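# Close the open mailer box with two arms

## Task

Shut the open mailer box: fold both side flaps inward and push the front flap down inside the front wall until its tabs latch. The box must sit flat on the table near its starting spot, with no other object from the table touching it, and it must stay closed without the robot holding anything in place.

## Robot and tools

Robot: two arms, left_arm and right_arm, each ending in a parallel gripper. The gripper's fingers extend along its own +z axis and close along its own y axis. The reported end_effector_position is the point between the finger pads, just under 1 cm behind the tips. The arm names do not refer to sides of any camera image.

Scene frame: origin on the table surface midway between the arms, +z up, +x pointing out across the table, left_arm on the +y side. Positions are in metres, orientations are quaternions in w,x,y,z order. Printed hand positions may be somewhat wrong, more so at long reach.

execute_actions takes "actions", a list holding at most one item, plus optional "pictures" (true/false). An empty list commands nothing and just reports the state. An item {"rows": [...], "steps": n} runs up to 15 control steps of 1/30 s each (15 if n is omitted); it uses 1 to 15 rows, one per step, and the last row repeats if rows run out. An item {"steps": n} without rows is a wait of up to 300 steps, counted from the previous result, so time spent composing the reply is included. A rejected call sends nothing to the robot.

Each row is 14 numbers, all in [-1, 1]: left_arm dx, dy, dz, rx, ry, rz, opening, then right_arm in the same order. Both arms are always included. The first six are an offset, not a pose: a target expressed in that gripper's own axes, relative to the gripper pose shown in the latest result (if no result in this scene has shown it yet, or for a second or later call in one reply, relative to where the gripper is when the action begins). Every row is measured from that same reference, not from the prior row. Scale: 1.0 equals 0.6 m of translation or 180 degrees of rotation; rx, ry, rz form a single rotation vector. Opening is absolute: +1 is fully open (0.087 m), -1 is closed. All-zero offsets are not a hold: they pull the gripper back to the reference pose. To keep an arm still, send in the first call of a reply the offset back to where it should be, zeros in later calls, and always the opening it should keep.

move takes "target", one 14-number row laid out exactly as above (offsets in gripper axes from the same reference, absolute openings), and optional "speed" in m/s from 0.002 to 0.5 (default 0.25; rotation capped at twice that in rad/s). Each gripper follows a straight line toward its target and both paths finish together, lasting 0.5 to 10 s; anything longer is cut off at 10 s. Rotation goes the short way. Paths ignore obstacles and the other arm, grippers lag and may overshoot speed, especially with a nearly straight arm. Openings are sent at the start. Faster contact and targets set deeper past contact press harder. Its result adds a "move:" line giving the ending (done, off_target, moving, held, fault), the limits that acted (paced: a sent pose was clipped; held: a safety check blocked some steps, after which the arm may jump faster), and each gripper's remaining distance. If only one arm is named, the other finished at rest.

wait takes "seconds" from 0 to 10 and sends nothing new. zoom_image takes "camera" (cam_head_left, cam_head_right, cam_high, cam_low, cam_left_wrist, cam_right_wrist, all 504x504) and "region" [x0, y0, x1, y1] in pixels from the top-left corner, at most 504 by 504, and returns a closer view of that camera's latest image. finished_scene takes "scene", the current scene's number; it is final and its result reports whether the goal was met. Camera calibration (intrinsics, distortion, world-to-camera transforms) is supplied and is accurate to within a few degrees and millimetres.

Motion behaviour: each step the commanded pose is limited to 70 mm and 16 degrees from the measured pose, and inverse kinematics favours position over orientation. Joint friction can leave a gripper up to about 31 mm short, so tiny commands may not move it. After an action ends, an arm only continues toward its last clipped pose (at most 70 mm further), so read the new pose and command the remainder. The simulation keeps running while replies are being written. Joint ranges (rad), base to gripper: waist -2.618 to 3.054, shoulder 0 to 3.142, elbow 0 to 3.142, wrist pitch -1.571 to 1.571, wrist yaw -1.571 to 1.571, wrist roll -2.094 to 2.094.

Result lines: the state line per arm (position and quaternion); grip_measured, the finger opening on the command scale (last value of Joint positions is the opening in metres; readings may be off by about 1 mm); "pose unreachable" when the clearance check altered or stopped a command for the named arm; HELD marking steps whose command was partly or wholly withheld; "Hand target", the pose each gripper is currently being driven to; FAULT and OVER-TEMPERATURE FAULT lines for arm stops; MOTOR HOT warnings.

Gripping: to hold something, command an opening below grip_measured, about 0.02 below for a firm hold. Each pad pushes up to roughly 20 N; a quick close can squeeze harder. Held parts may occasionally get a brief pull.

Heat: carrying load warms motors. At 75 C a warning appears; at 90 C that arm halts for 10 s, then that threshold is disabled for 5 minutes before it can halt again; at 100 C the arm and gripper go limp and drop until cooled.

Avoid: knocking anything off the table, arms colliding or pressing on each other, dropping or slamming parts, and very hard pushes on the box.

Each tool is called after "Request:" as name(argument=value, ...) on one line, values as JSON.

## Session

Request:
execute_actions(actions=[])

Scene clock: 0.00 s of 5140.00 s.
left_arm: end_effector_position=(+0.2631, +0.6275, +0.3126) grip_measured=+0.979 end_effector_quat_wxyz=(-0.367, +0.806, -0.463, +0.043) | right_arm: end_effector_position=(+0.2501, -0.0411, +0.3585) grip_measured=+1.000 end_effector_quat_wxyz=(+0.329, -0.318, +0.617, +0.640)
Joint positions: left_arm=[ 1.152  1.618  1.91  -1.106  0.034 -1.129  0.087] | right_arm=[ 0.529  1.403  1.188  0.293 -1.087  0.69   0.087]
Joint velocities: left_arm=[ 0.017 -0.012 -0.022 -0.066 -0.066  0.022  0.001] | right_arm=[ 0.002 -0.007  0.002 -0.022 -0.081  0.022  0.   ]
Motor temperatures (°C, as the motors report them): left_arm=[22 23 23 23 21 22] | right_arm=[21 21 23 23 22 22]
Hand target (left_arm): +0.263, +0.628, +0.313; -0.367, +0.806, -0.463, +0.043
Hand target (right_arm): +0.250, -0.041, +0.358; +0.329, -0.318, +0.617, +0.640

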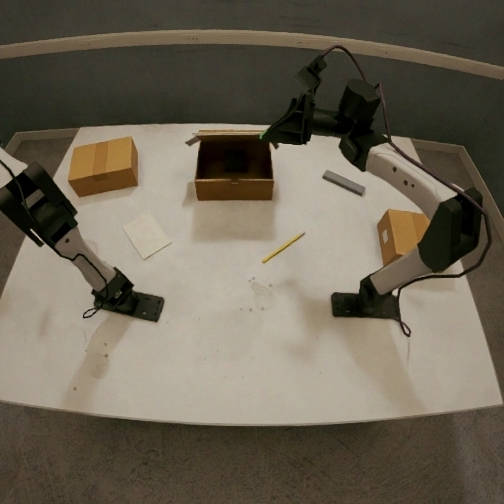

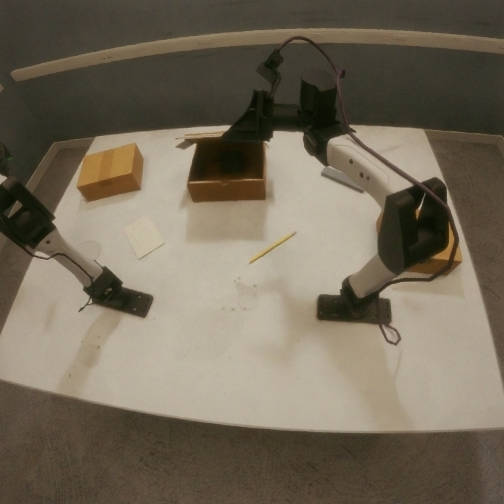

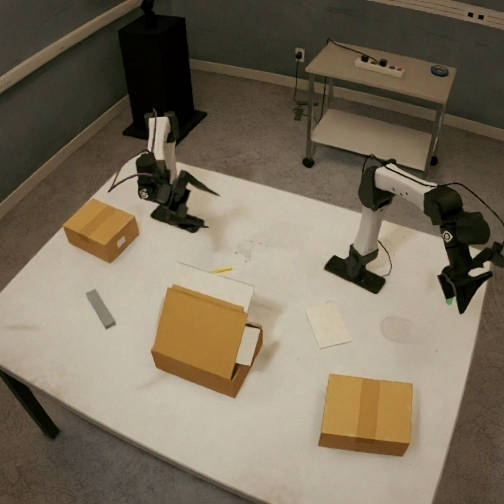

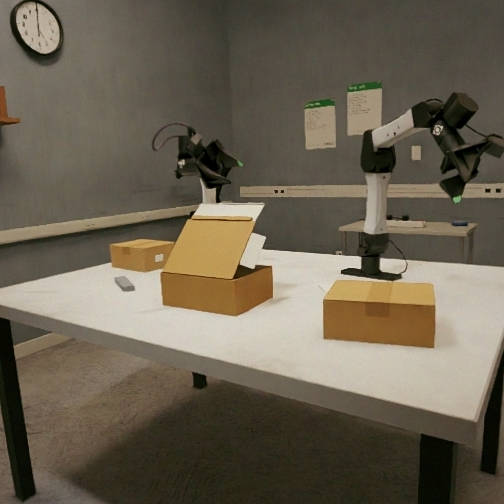

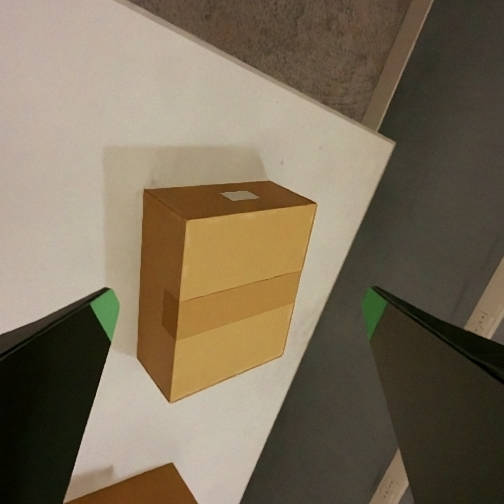

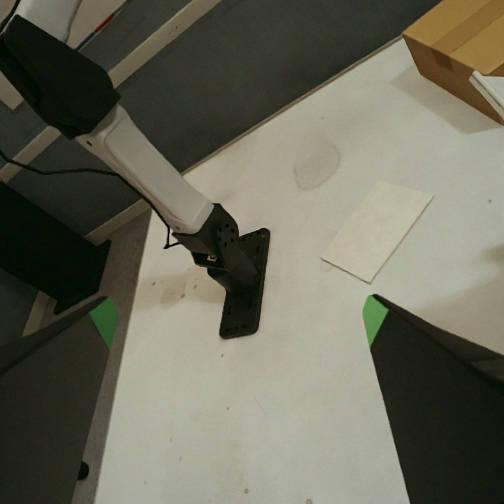

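Request:
zoom_image(camera="cam_high", region=[130, 250, 290, 410])

Request:
zoom_image(camera="cam_head_left", region=[170, 110, 300, 220])

Request:
zoom_image(camera="cam_low", region=[140, 180, 300, 330])

Region (130, 250, 290, 410) of cam_high's 504x504 image, scaled by 3.150, with more detail than that image has.

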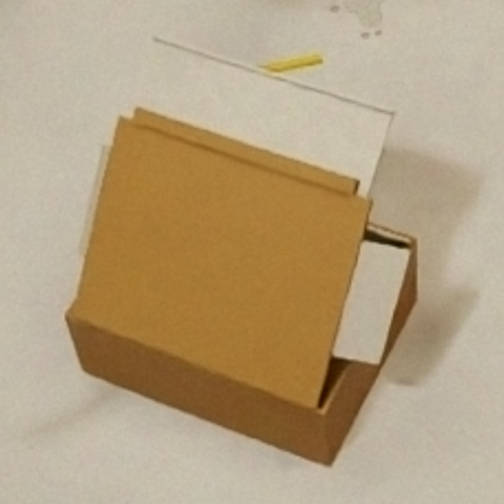

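Region (170, 110, 300, 220) of cam_head_left's 504x504 image, scaled by 3.877, with more detail than that image has; it fills the top 426 rows of this view, and the rest is white.

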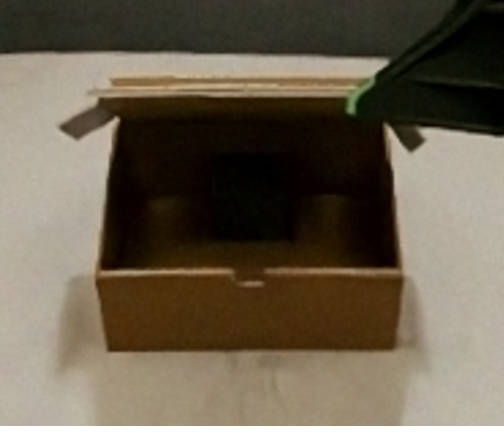

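Region (140, 180, 300, 330) of cam_low's 504x504 image, scaled by 3.150, with more detail than that image has; it fills the top 472 rows of this view, and the rest is white.

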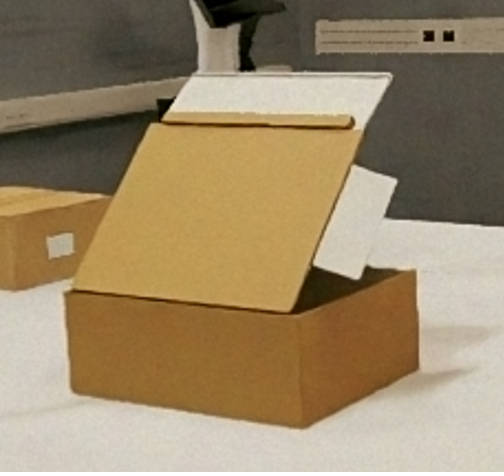

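Request:
move(target=[0,0,0,-0.25,-0.029,-0.315,-1, 0,0,0,0.469,0.241,0.233,-1], speed=0.4)

Scene clock: 14.43 s of 5140.00 s.
left_arm: end_effector_position=(+0.2695, +0.6313, +0.3195) grip_measured=-1.000 end_effector_quat_wxyz=(-0.186, +0.970, -0.048, +0.147) | right_arm: end_effector_position=(+0.2568, -0.0381, +0.3576) grip_measured=-0.985 end_effector_quat_wxyz=(+0.196, +0.019, +0.938, +0.286)
Joint positions: left_arm=[ 1.152  1.837  2.292 -1.55   0.06  -2.073  0.   ] | right_arm=[ 0.83   1.938  2.63  -1.562 -0.106  0.866  0.001]
Joint velocities: left_arm=[ 0.007 -0.022 -0.012 -0.037  0.051 -0.037  0.   ] | right_arm=[-0.027 -0.002 -0.007  0.022  0.037  0.051 -0.001]
Motor temperatures (°C, as the motors report them): left_arm=[22 25 25 25 21 22] | right_arm=[21 23 24 25 22 22]
Hand target (left_arm): +0.264, +0.627, +0.312; -0.167, +0.975, -0.041, +0.141
Hand target (right_arm): +0.250, -0.042, +0.360; +0.194, +0.024, +0.939, +0.284
Off the commanded pose (left_arm): 0.010 m, 28 deg; orientation clipped at the last step of the last action.
Off the commanded pose (right_arm): 0.007 m, 41 deg; orientation clipped at the last step of the last action.
joint sent to its limit (left arm) — the command would take joint 4 (wrist pitch) past its lower limit and joint 6 (wrist roll) past its lower limit, so those joints were sent only as far as their limits.
joint sent to its limit (right arm) — the command would take joint 4 (wrist pitch) past its lower limit, so that joint was sent only as far as its limit.
After step 90, 8.20 s passed at rest.
move: off_target (left_arm, right_arm); limits=paced
camera_calibration (this result's frames):
cam_left_wrist: T_world_to_cam=[[0.0445971, 0.923279, 0.381534, -0.71734], [0.36455, -0.370618, 0.854251, -0.120701], [0.930115, 0.100991, -0.35311, -0.060748], [0, 0, 0, 1]] pos_world=[0.132496, 0.623705, 0.355348]
cam_right_wrist: T_world_to_cam=[[0.0732213, -0.847367, -0.525935, 0.132462], [-0.886858, -0.296549, 0.354319, 0.112028], [-0.456203, 0.440486, -0.773208, 0.550463], [0, 0, 0, 1]] pos_world=[0.340777, -0.0970052, 0.455595]

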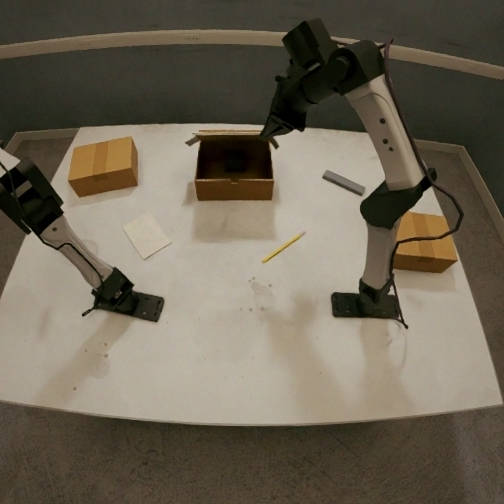

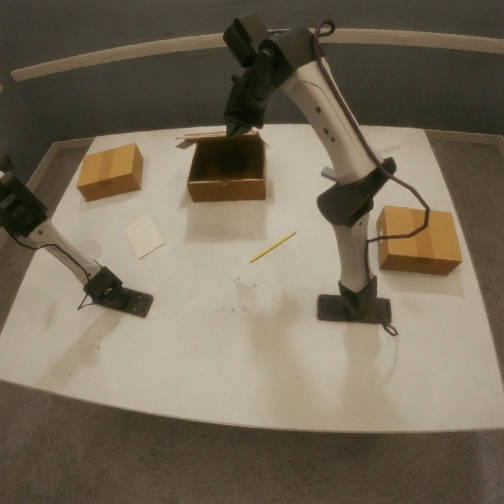

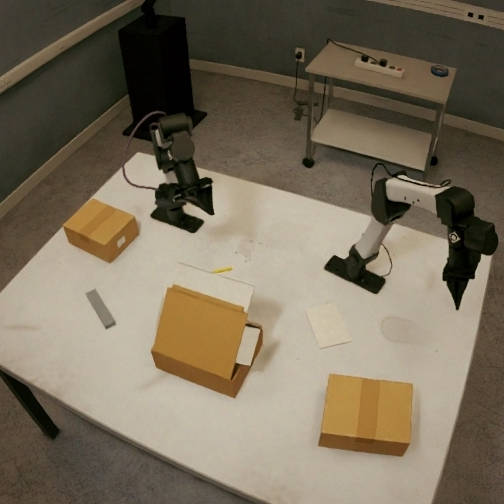

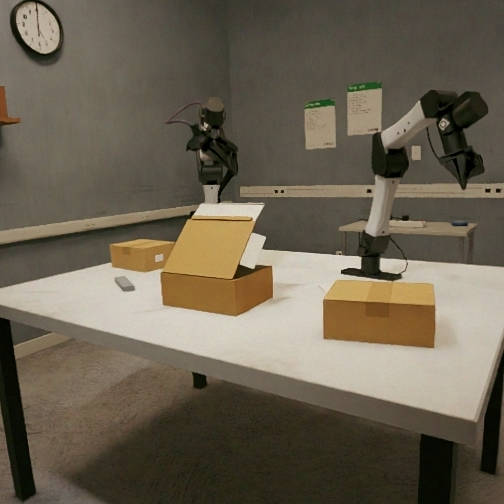

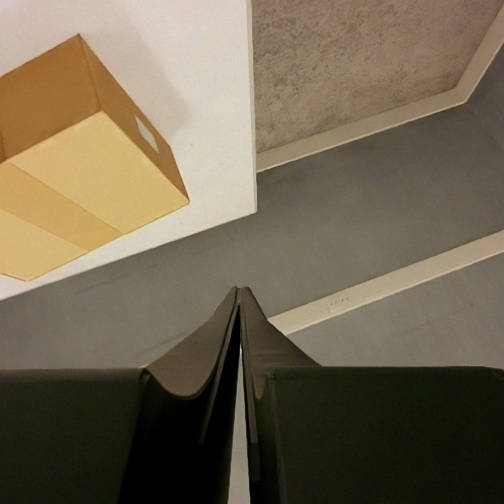

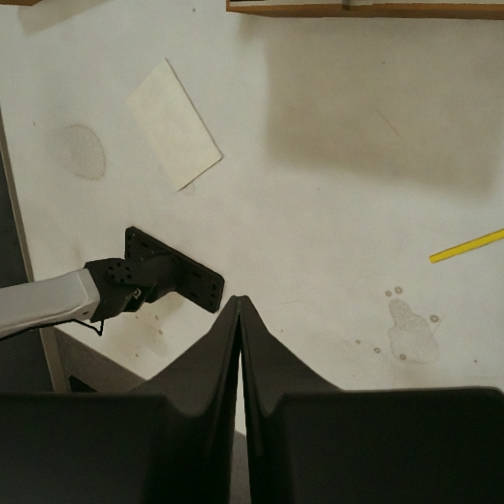

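Request:
move(target=[0,0,0,0,0,0.6,-1, 0,0,0,0.167,-0.116,-0.083,-1], speed=0.5)

Scene clock: 20.97 s of 5140.00 s.
left_arm: end_effector_position=(+0.2663, +0.6334, +0.3243) grip_measured=-1.000 end_effector_quat_wxyz=(+0.312, -0.526, +0.786, +0.085) | right_arm: end_effector_position=(+0.2589, -0.0404, +0.3641) grip_measured=-0.985 end_effector_quat_wxyz=(+0.444, -0.009, +0.892, +0.083)
Joint positions: left_arm=[ 1.093  2.02   2.659 -1.552  0.043 -0.269  0.   ] | right_arm=[ 1.17   1.954  2.63  -1.562  0.703  0.844  0.001]
Joint velocities: left_arm=[ 0.007  0.002 -0.017 -0.051  0.007 -0.051  0.   ] | right_arm=[ 0.002 -0.007  0.002 -0.022  0.037  0.095  0.001]
Motor temperatures (°C, as the motors report them): left_arm=[22 27 25 25 21 22] | right_arm=[21 24 24 25 22 22]
Hand target (left_arm): +0.268, +0.632, +0.318; +0.300, -0.522, +0.794, +0.084
Hand target (right_arm): +0.258, -0.039, +0.357; +0.442, -0.022, +0.894, +0.067
Off the commanded pose (left_arm): 0.006 m, 10 deg.
Off the commanded pose (right_arm): 0.007 m, 12 deg.
joint sent to its limit (left arm) — the command would take joint 4 (wrist pitch) past its lower limit, so that joint was sent only as far as its limit.
joint sent to its limit (right arm) — the command would take joint 4 (wrist pitch) past its lower limit, so that joint was sent only as far as its limit.
After step 90, 0.90 s passed at rest.
move: off_target (left_arm, right_arm)
camera_calibration (this result's frames):
cam_left_wrist: T_world_to_cam=[[0.87682, -0.440012, 0.193847, -0.0181953], [-0.477598, -0.843617, 0.245377, 0.598452], [0.0555639, -0.307732, -0.949849, 0.629074], [0, 0, 0, 1]] pos_world=[0.26682, 0.690444, 0.454206]
cam_right_wrist: T_world_to_cam=[[0.0780209, -0.989391, -0.122545, -0.0201044], [-0.995527, -0.0707487, -0.0626196, 0.299953], [0.0532854, 0.126882, -0.990486, 0.492007], [0, 0, 0, 1]] pos_world=[0.273963, -0.0610967, 0.503645]

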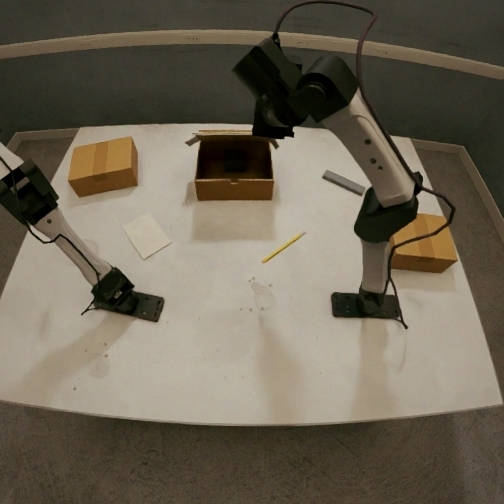

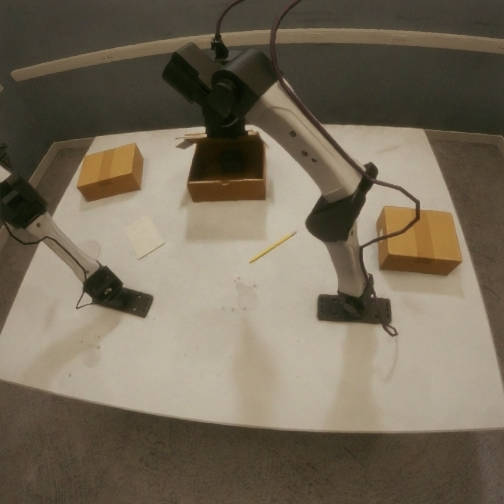

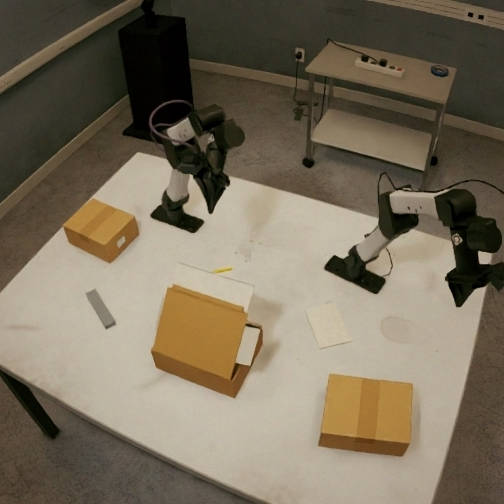

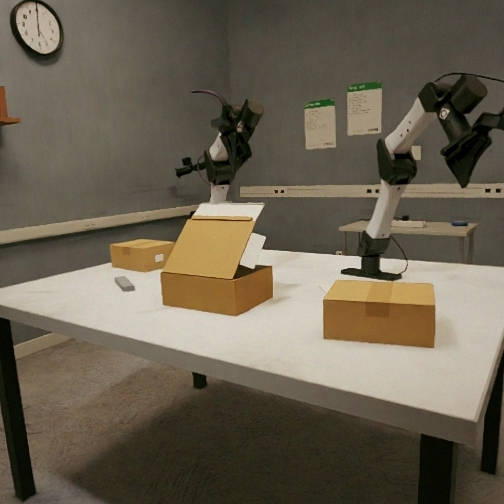

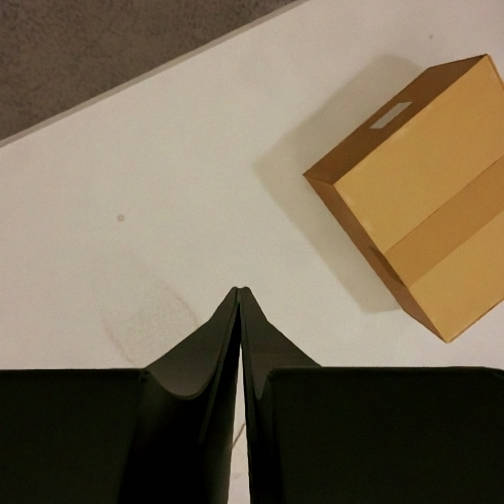

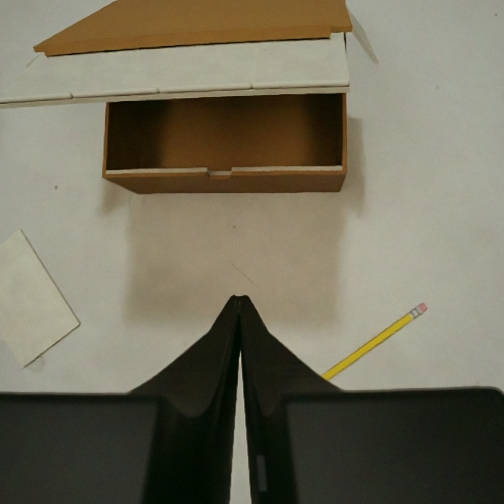

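Request:
move(target=[0.511,-0.44,-0.006,0.227,-0.083,0.278,-1, 0.037,-0.375,0.323,0.049,-0.039,-0.021,-1], speed=0.4)

Scene clock: 30.10 s of 5140.00 s.
left_arm: end_effector_position=(+0.4278, +0.2828, +0.2222) grip_measured=-1.000 end_effector_quat_wxyz=(+0.516, -0.009, +0.856, -0.011) | right_arm: end_effector_position=(+0.4159, -0.2278, +0.1982) grip_measured=-0.985 end_effector_quat_wxyz=(+0.494, +0.004, +0.869, -0.000)
Joint positions: left_arm=[ 0.076  1.397  1.165 -0.254 -0.071 -0.069  0.   ] | right_arm=[ 0.484  1.473  1.186 -0.296  0.378  0.243  0.001]
Joint velocities: left_arm=[-0.007  0.002 -0.002  0.007  0.007 -0.051  0.   ] | right_arm=[ 0.002 -0.012 -0.002 -0.007 -0.095 -0.037 -0.001]
Motor temperatures (°C, as the motors report them): left_arm=[22 28 26 26 21 22] | right_arm=[21 24 25 26 22 22]
Hand target (left_arm): +0.426, +0.282, +0.209; +0.505, -0.005, +0.863, -0.007
Hand target (right_arm): +0.417, -0.229, +0.197; +0.499, +0.002, +0.867, +0.002
Off the commanded pose (left_arm): 0.023 m, 3 deg.
Off the commanded pose (right_arm): 0.005 m, 1 deg.
After step 90, 3.90 s passed at rest.
move: off_target (left_arm)
camera_calibration (this result's frames):
cam_left_wrist: T_world_to_cam=[[-0.00430872, -0.999713, 0.0235687, 0.27879], [-0.980591, -0.000395974, -0.196063, 0.479617], [0.196016, -0.0239561, -0.980308, 0.281702], [0, 0, 0, 1]] pos_world=[0.416291, 0.285648, 0.363619]
cam_right_wrist: T_world_to_cam=[[-0.0219841, -0.999689, 0.0117914, -0.225502], [-0.985731, 0.0197054, -0.167171, 0.469843], [0.166887, -0.0152982, -0.985857, 0.262503], [0, 0, 0, 1]] pos_world=[0.414373, -0.230675, 0.339994]

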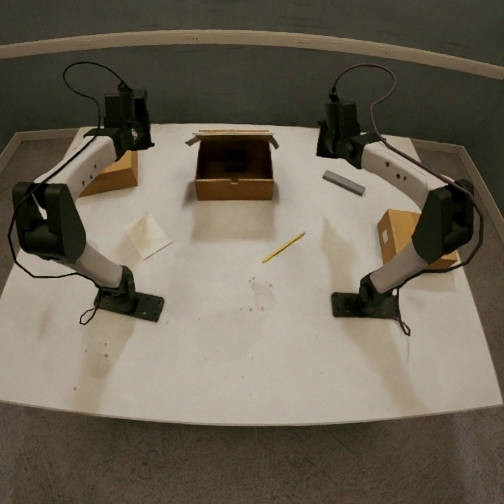

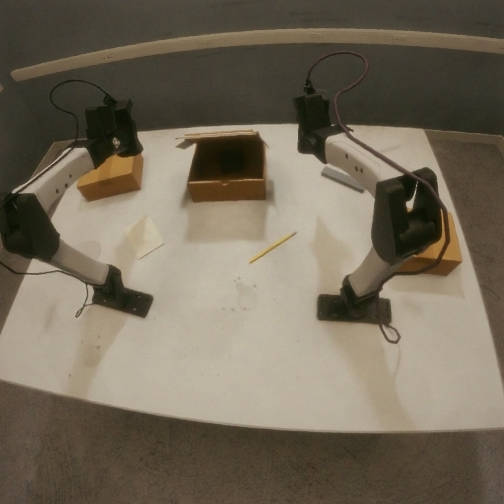

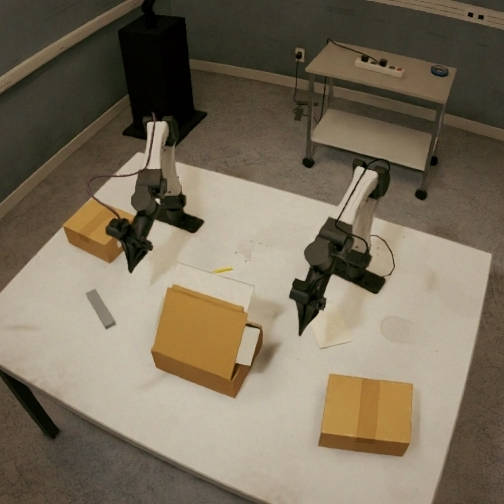

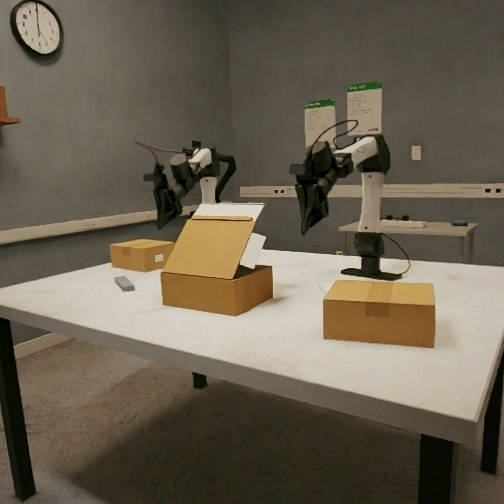

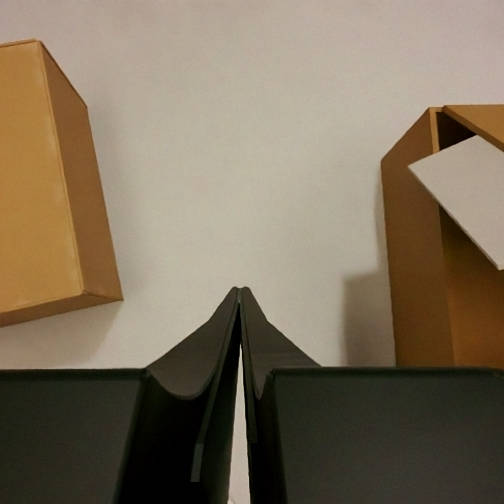

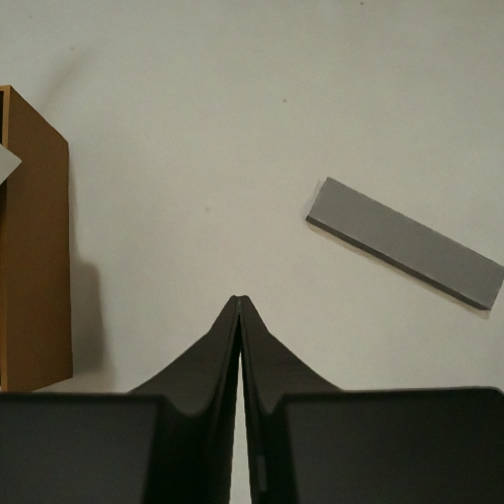

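Request:
move(target=[0.035,-0.1,0.178,0,0,0,-1, -0.009,0.08,0.175,0,0,0,-1])

Request:
move(target=[0,-0.17,0,0,0,0,-1, 0,0.17,0,0,0,0,-1], speed=0.08)

Scene clock: 34.43 s of 5140.00 s.
left_arm: end_effector_position=(+0.5095, +0.2247, +0.1534) grip_measured=-1.000 end_effector_quat_wxyz=(+0.512, -0.008, +0.859, -0.012) | right_arm: end_effector_position=(+0.5017, -0.1874, +0.1405) grip_measured=-0.985 end_effector_quat_wxyz=(+0.478, -0.001, +0.879, -0.008)
Joint positions: left_arm=[-0.055  1.777  1.285 -0.012 -0.183 -0.132  0.   ] | right_arm=[ 0.484  1.883  1.442 -0.183  0.378  0.242  0.001]
Joint velocities: left_arm=[ 0.007 -0.002  0.012 -0.022 -0.022  0.007  0.   ] | right_arm=[ 0.007 -0.002  0.007  0.11  -0.095 -0.007 -0.001]
Motor temperatures (°C, as the motors report them): left_arm=[22 28 27 27 21 22] | right_arm=[21 25 25 26 22 22]
Hand target (left_arm): +0.514, +0.222, +0.155; +0.516, -0.010, +0.856, -0.013
Hand target (right_arm): +0.510, -0.181, +0.152; +0.494, +0.004, +0.869, -0.000
Off the commanded pose (left_arm): 0.005 m, 1 deg.
Off the commanded pose (right_arm): 0.014 m, 2 deg.
After step 90, 0.20 s passed at rest.
move: off_target (right_arm)
camera_calibration (this result's frames):
cam_left_wrist: T_world_to_cam=[[-0.00643651, -0.999708, 0.0232846, 0.223774], [-0.982436, 0.00197941, -0.186588, 0.545203], [0.186487, -0.0240767, -0.982162, 0.201979], [0, 0, 0, 1]] pos_world=[0.499401, 0.227493, 0.294894]
cam_right_wrist: T_world_to_cam=[[-0.0201324, -0.999321, 0.0308452, -0.186078], [-0.991463, 0.0159797, -0.129409, 0.540909], [0.128828, -0.0331872, -0.991111, 0.208466], [0, 0, 0, 1]] pos_world=[0.505688, -0.187677, 0.282351]

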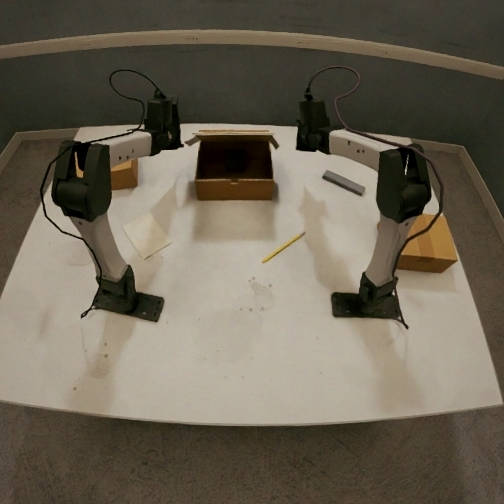

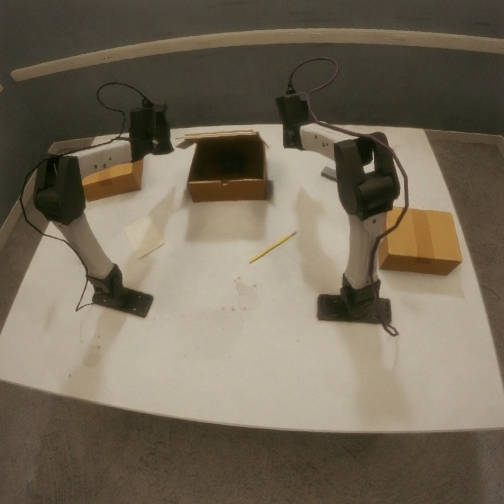

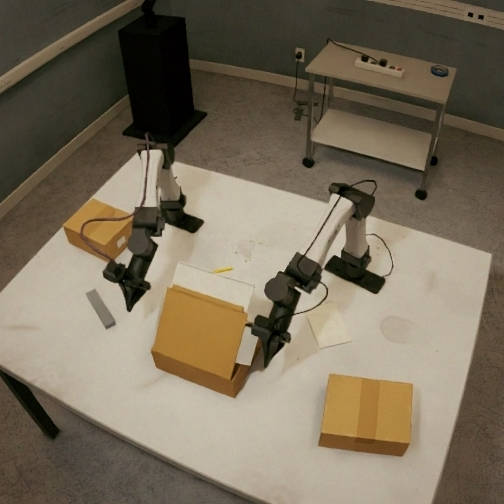

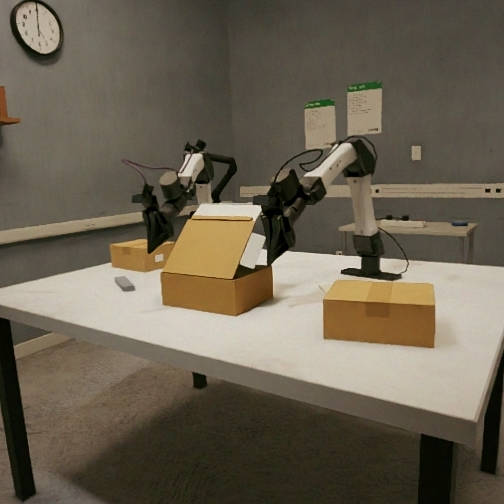

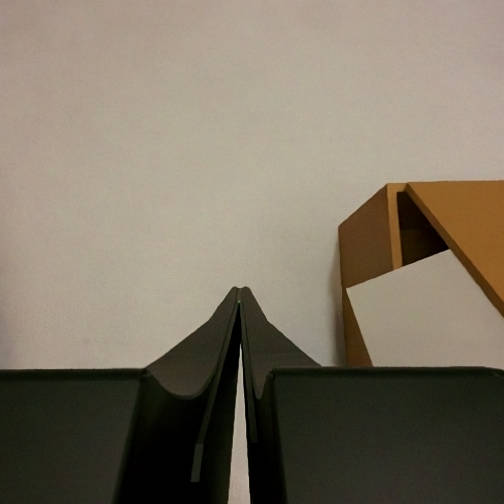

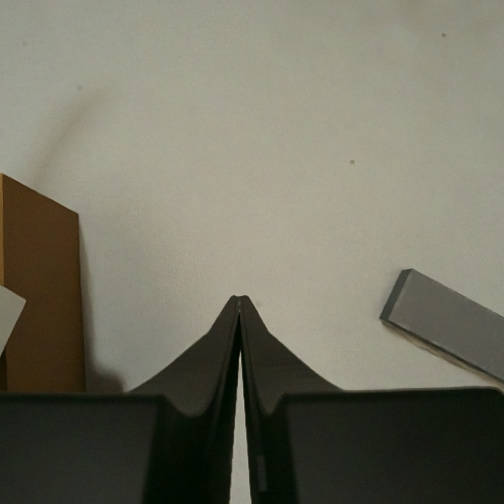

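Scene clock: 36.13 s of 5140.00 s.
left_arm: end_effector_position=(+0.5173, +0.1766, +0.1725) grip_measured=-1.000 end_effector_quat_wxyz=(+0.530, -0.071, +0.844, +0.029) | right_arm: end_effector_position=(+0.5148, -0.1242, +0.1589) grip_measured=-0.985 end_effector_quat_wxyz=(+0.498, +0.041, +0.866, -0.035)
Joint positions: left_arm=[-0.219  1.858  1.442 -0.094 -0.468 -0.277  0.   ] | right_arm=[ 0.63   2.053  1.736 -0.333  0.593  0.38   0.001]
Joint velocities: left_arm=[-0.002  0.007  0.002 -0.022  0.037 -0.007  0.   ] | right_arm=[ 0.007  0.017 -0.012 -0.095 -0.007  0.066  0.   ]
Motor temperatures (°C, as the motors report them): left_arm=[22 28 27 27 21 22] | right_arm=[21 25 25 26 22 22]
Hand target (left_arm): +0.507, +0.125, +0.157; +0.511, -0.010, +0.859, -0.014
Hand target (right_arm): +0.502, -0.088, +0.141; +0.478, -0.001, +0.878, -0.009
Off the commanded pose (left_arm): 0.057 m, 9 deg.
Off the commanded pose (right_arm): 0.045 m, 6 deg.
move: off_target (left_arm, right_arm)
camera_calibration (this result's frames):
cam_left_wrist: T_world_to_cam=[[0.14327, -0.989451, 0.0214669, 0.0964433], [-0.962599, -0.144356, -0.22927, 0.579449], [0.22995, 0.0121834, -0.973126, 0.187649], [0, 0, 0, 1]] pos_world=[0.500809, 0.176786, 0.313386]
cam_right_wrist: T_world_to_cam=[[-0.120165, -0.99216, 0.0343388, -0.0713786], [-0.977679, 0.112264, -0.177598, 0.56771], [0.172351, -0.0549133, -0.983504, 0.200746], [0, 0, 0, 1]] pos_world=[0.511862, -0.123529, 0.30071]

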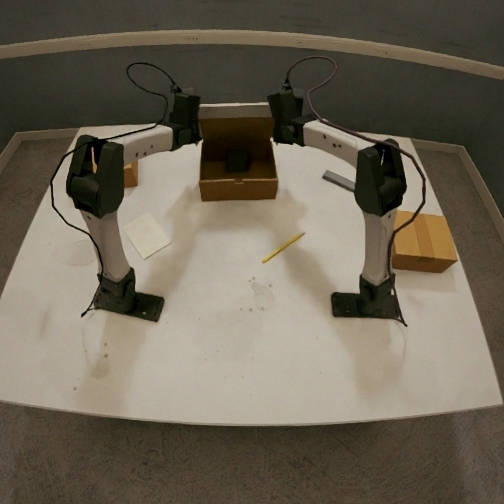

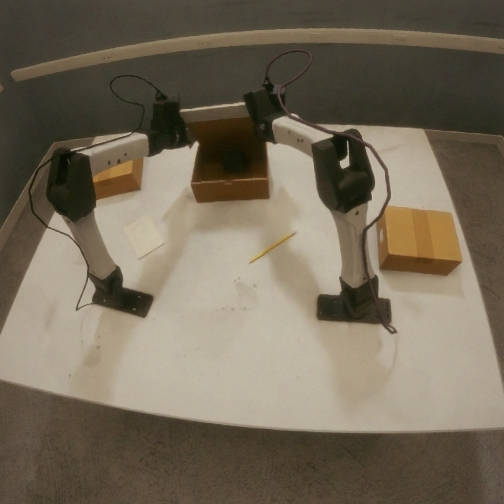

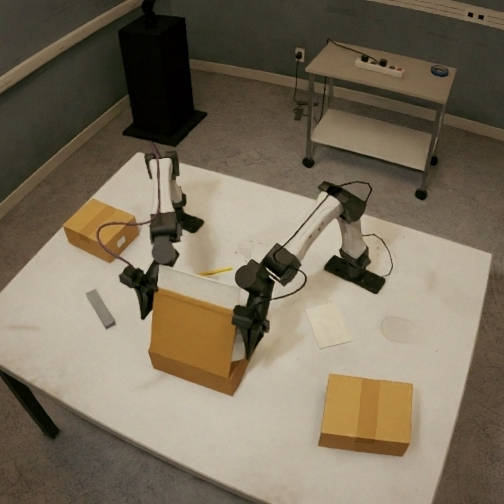

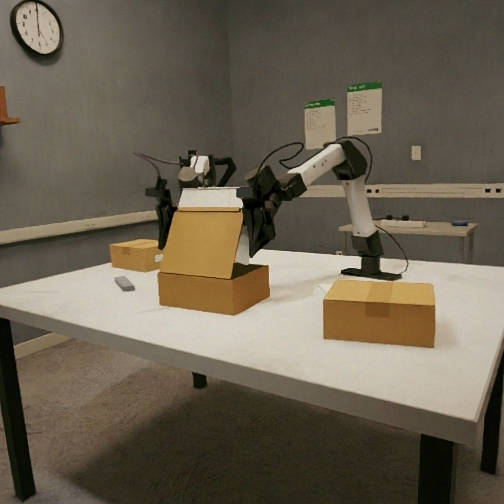

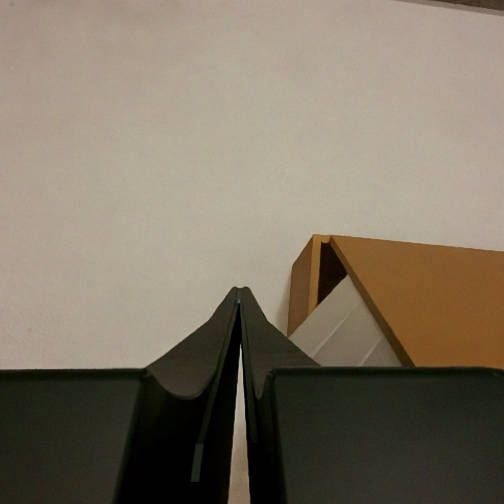

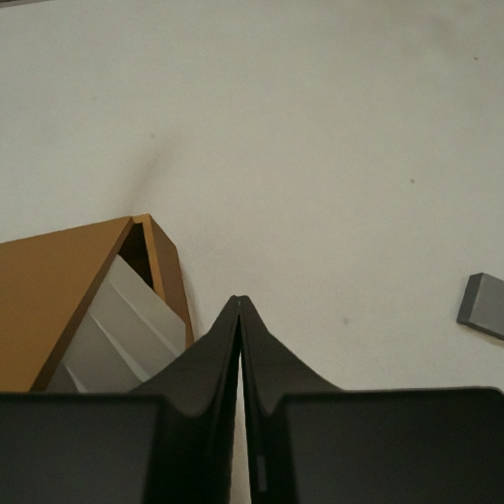

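Request:
move(target=[0,0.1,0,0.28,0,0,-1, 0,-0.1,0,-0.28,0,0,-1])

Scene clock: 41.07 s of 5140.00 s.
left_arm: end_effector_position=(+0.5027, +0.2349, +0.1728) grip_measured=-1.000 end_effector_quat_wxyz=(+0.515, +0.164, +0.775, -0.327) | right_arm: end_effector_position=(+0.5045, -0.1827, +0.1637) grip_measured=-0.985 end_effector_quat_wxyz=(+0.469, -0.168, +0.799, +0.337)
Joint positions: left_arm=[ 0.279  1.854  1.278  0.179  0.846 -0.053  0.   ] | right_arm=[ 0.171  1.885  1.341  0.112 -0.657  0.14   0.001]
Joint velocities: left_arm=[-0.002 -0.002 -0.007  0.11   0.051  0.051  0.   ] | right_arm=[-0.012 -0.027 -0.007  0.007 -0.081  0.051  0.001]
Motor temperatures (°C, as the motors report them): left_arm=[22 29 28 28 21 22] | right_arm=[21 26 26 27 22 22]
Hand target (left_arm): +0.507, +0.237, +0.171; +0.516, +0.166, +0.774, -0.327
Hand target (right_arm): +0.507, -0.183, +0.160; +0.472, -0.174, +0.795, +0.338
Off the commanded pose (left_arm): 0.006 m, 1 deg.
Off the commanded pose (right_arm): 0.005 m, 1 deg.
move: done
camera_calibration (this result's frames):
cam_left_wrist: T_world_to_cam=[[-0.597454, -0.729807, 0.332311, 0.413843], [-0.793671, 0.478933, -0.375112, 0.36776], [0.114605, -0.487857, -0.865367, 0.347427], [0, 0, 0, 1]] pos_world=[0.499317, 0.295388, 0.301078]
cam_right_wrist: T_world_to_cam=[[0.575094, -0.730397, -0.368494, -0.367805], [-0.817132, -0.491084, -0.301882, 0.394235], [0.0395319, 0.474718, -0.879249, 0.350729], [0, 0, 0, 1]] pos_world=[0.519799, -0.241539, 0.291856]

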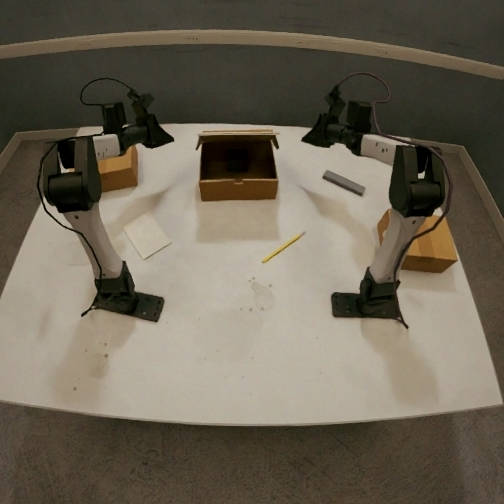

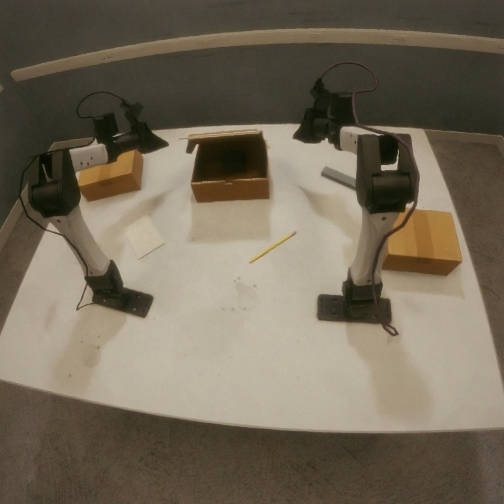

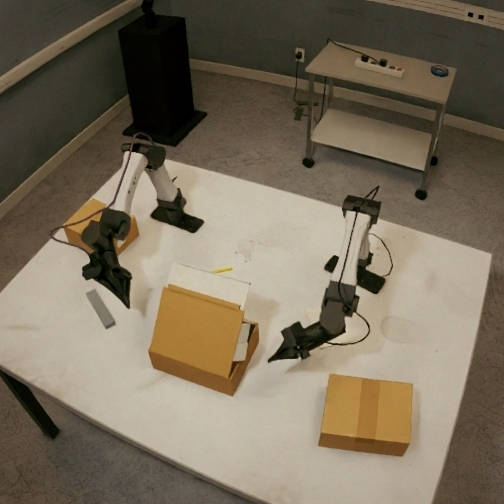

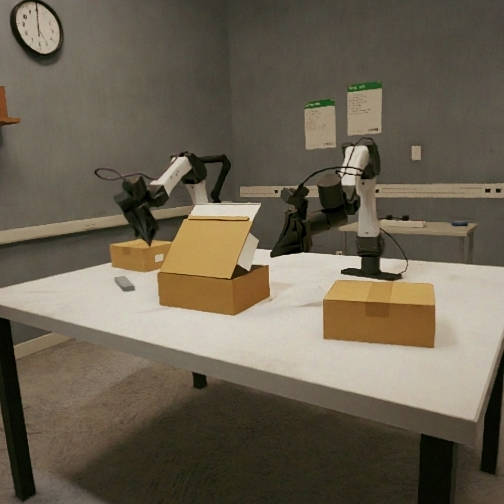

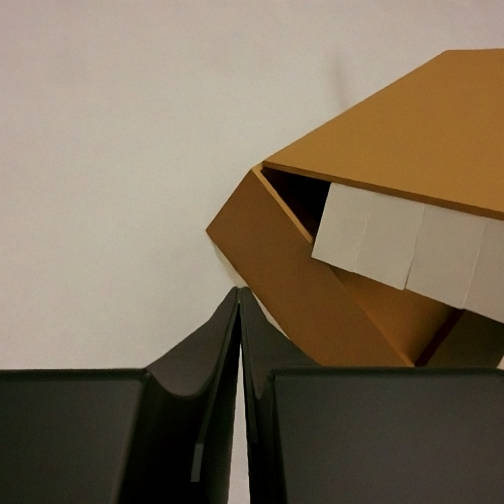

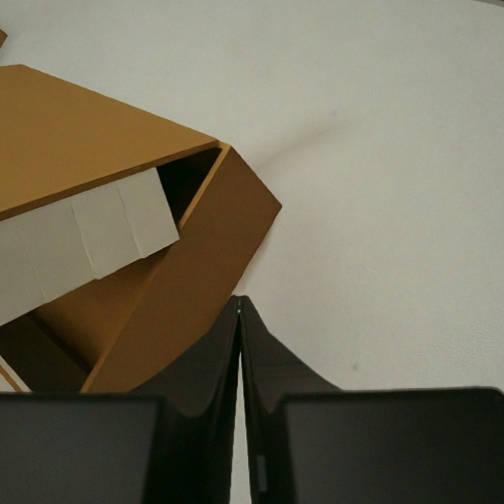

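Request:
move(target=[0.077,-0.172,0.138,0,0,0,-1, 0.057,0.135,0.103,0,0,0,-1], speed=0.1)

Scene clock: 46.57 s of 5140.00 s.
left_arm: end_effector_position=(+0.4882, +0.1142, +0.1530) grip_measured=-1.000 end_effector_quat_wxyz=(+0.522, +0.150, +0.779, -0.313) | right_arm: end_effector_position=(+0.4869, -0.0922, +0.1639) grip_measured=-0.985 end_effector_quat_wxyz=(+0.487, -0.166, +0.791, +0.329)
Joint positions: left_arm=[-0.045  1.835  1.142  0.394  0.498 -0.202  0.   ] | right_arm=[ 0.404  1.885  1.302  0.239 -0.419  0.242  0.001]
Joint velocities: left_arm=[ 0.007 -0.012 -0.012 -0.051 -0.037  0.007  0.   ] | right_arm=[ 0.002 -0.012  0.007 -0.022 -0.007  0.007 -0.   ]
Motor temperatures (°C, as the motors report them): left_arm=[22 30 28 28 21 22] | right_arm=[21 27 26 28 22 22]
Hand target (left_arm): +0.481, +0.098, +0.147; +0.514, +0.162, +0.775, -0.330
Hand target (right_arm): +0.480, -0.081, +0.145; +0.469, -0.169, +0.799, +0.336
Off the commanded pose (left_arm): 0.019 m, 3 deg.
Off the commanded pose (right_arm): 0.024 m, 2 deg.
After step 90, 0.60 s passed at rest.
move: off_target (left_arm, right_arm)
camera_calibration (this result's frames):
cam_left_wrist: T_world_to_cam=[[-0.566963, -0.757388, 0.323908, 0.313215], [-0.812013, 0.447748, -0.374374, 0.419087], [0.138517, -0.475274, -0.868866, 0.260463], [0, 0, 0, 1]] pos_world=[0.481807, 0.173371, 0.28175]
cam_right_wrist: T_world_to_cam=[[0.573355, -0.742101, -0.347205, -0.295271], [-0.815255, -0.474659, -0.331751, 0.429811], [0.0813883, 0.473271, -0.877149, 0.287775], [0, 0, 0, 1]] pos_world=[0.496279, -0.151303, 0.292492]

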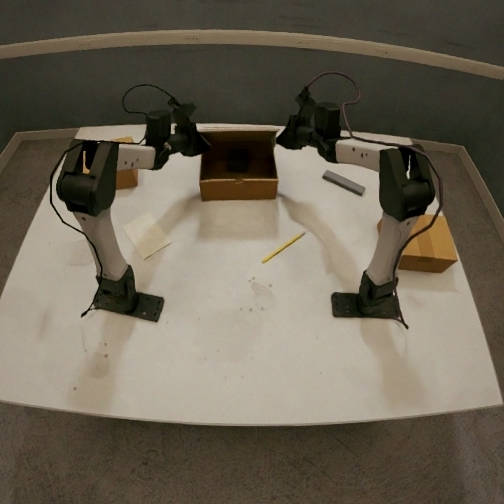

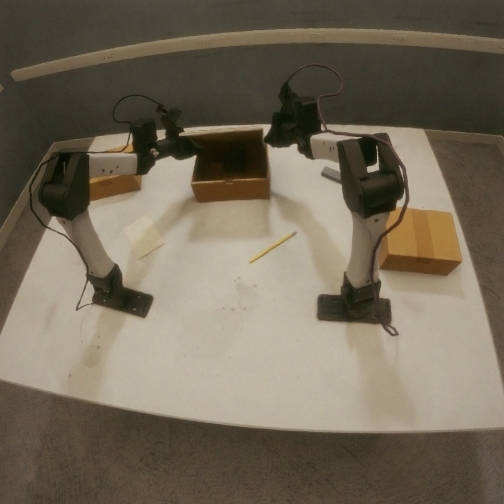

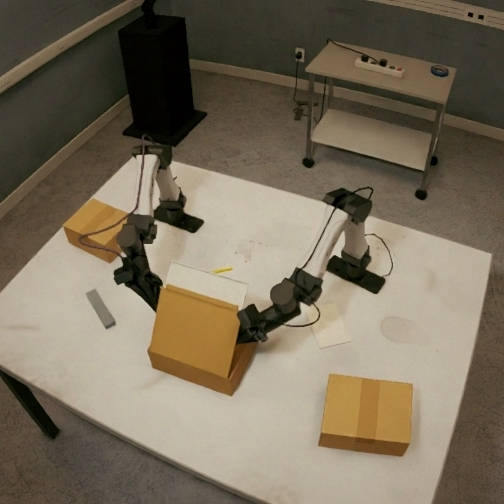

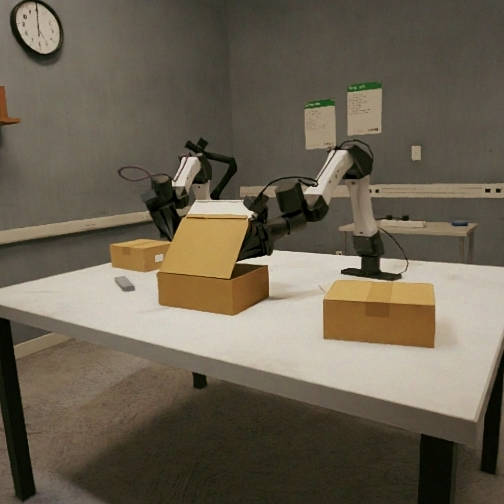

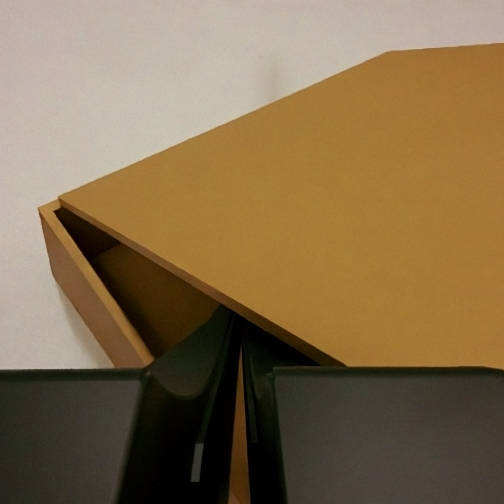

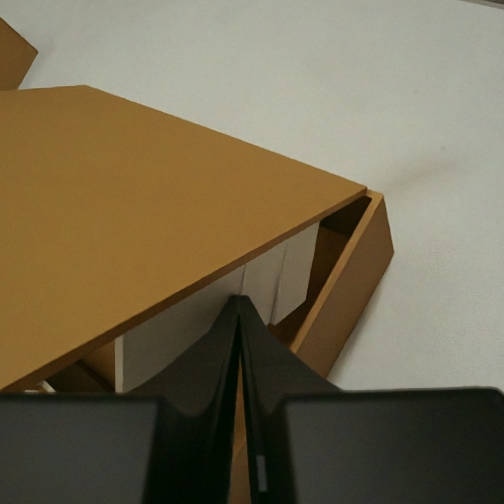

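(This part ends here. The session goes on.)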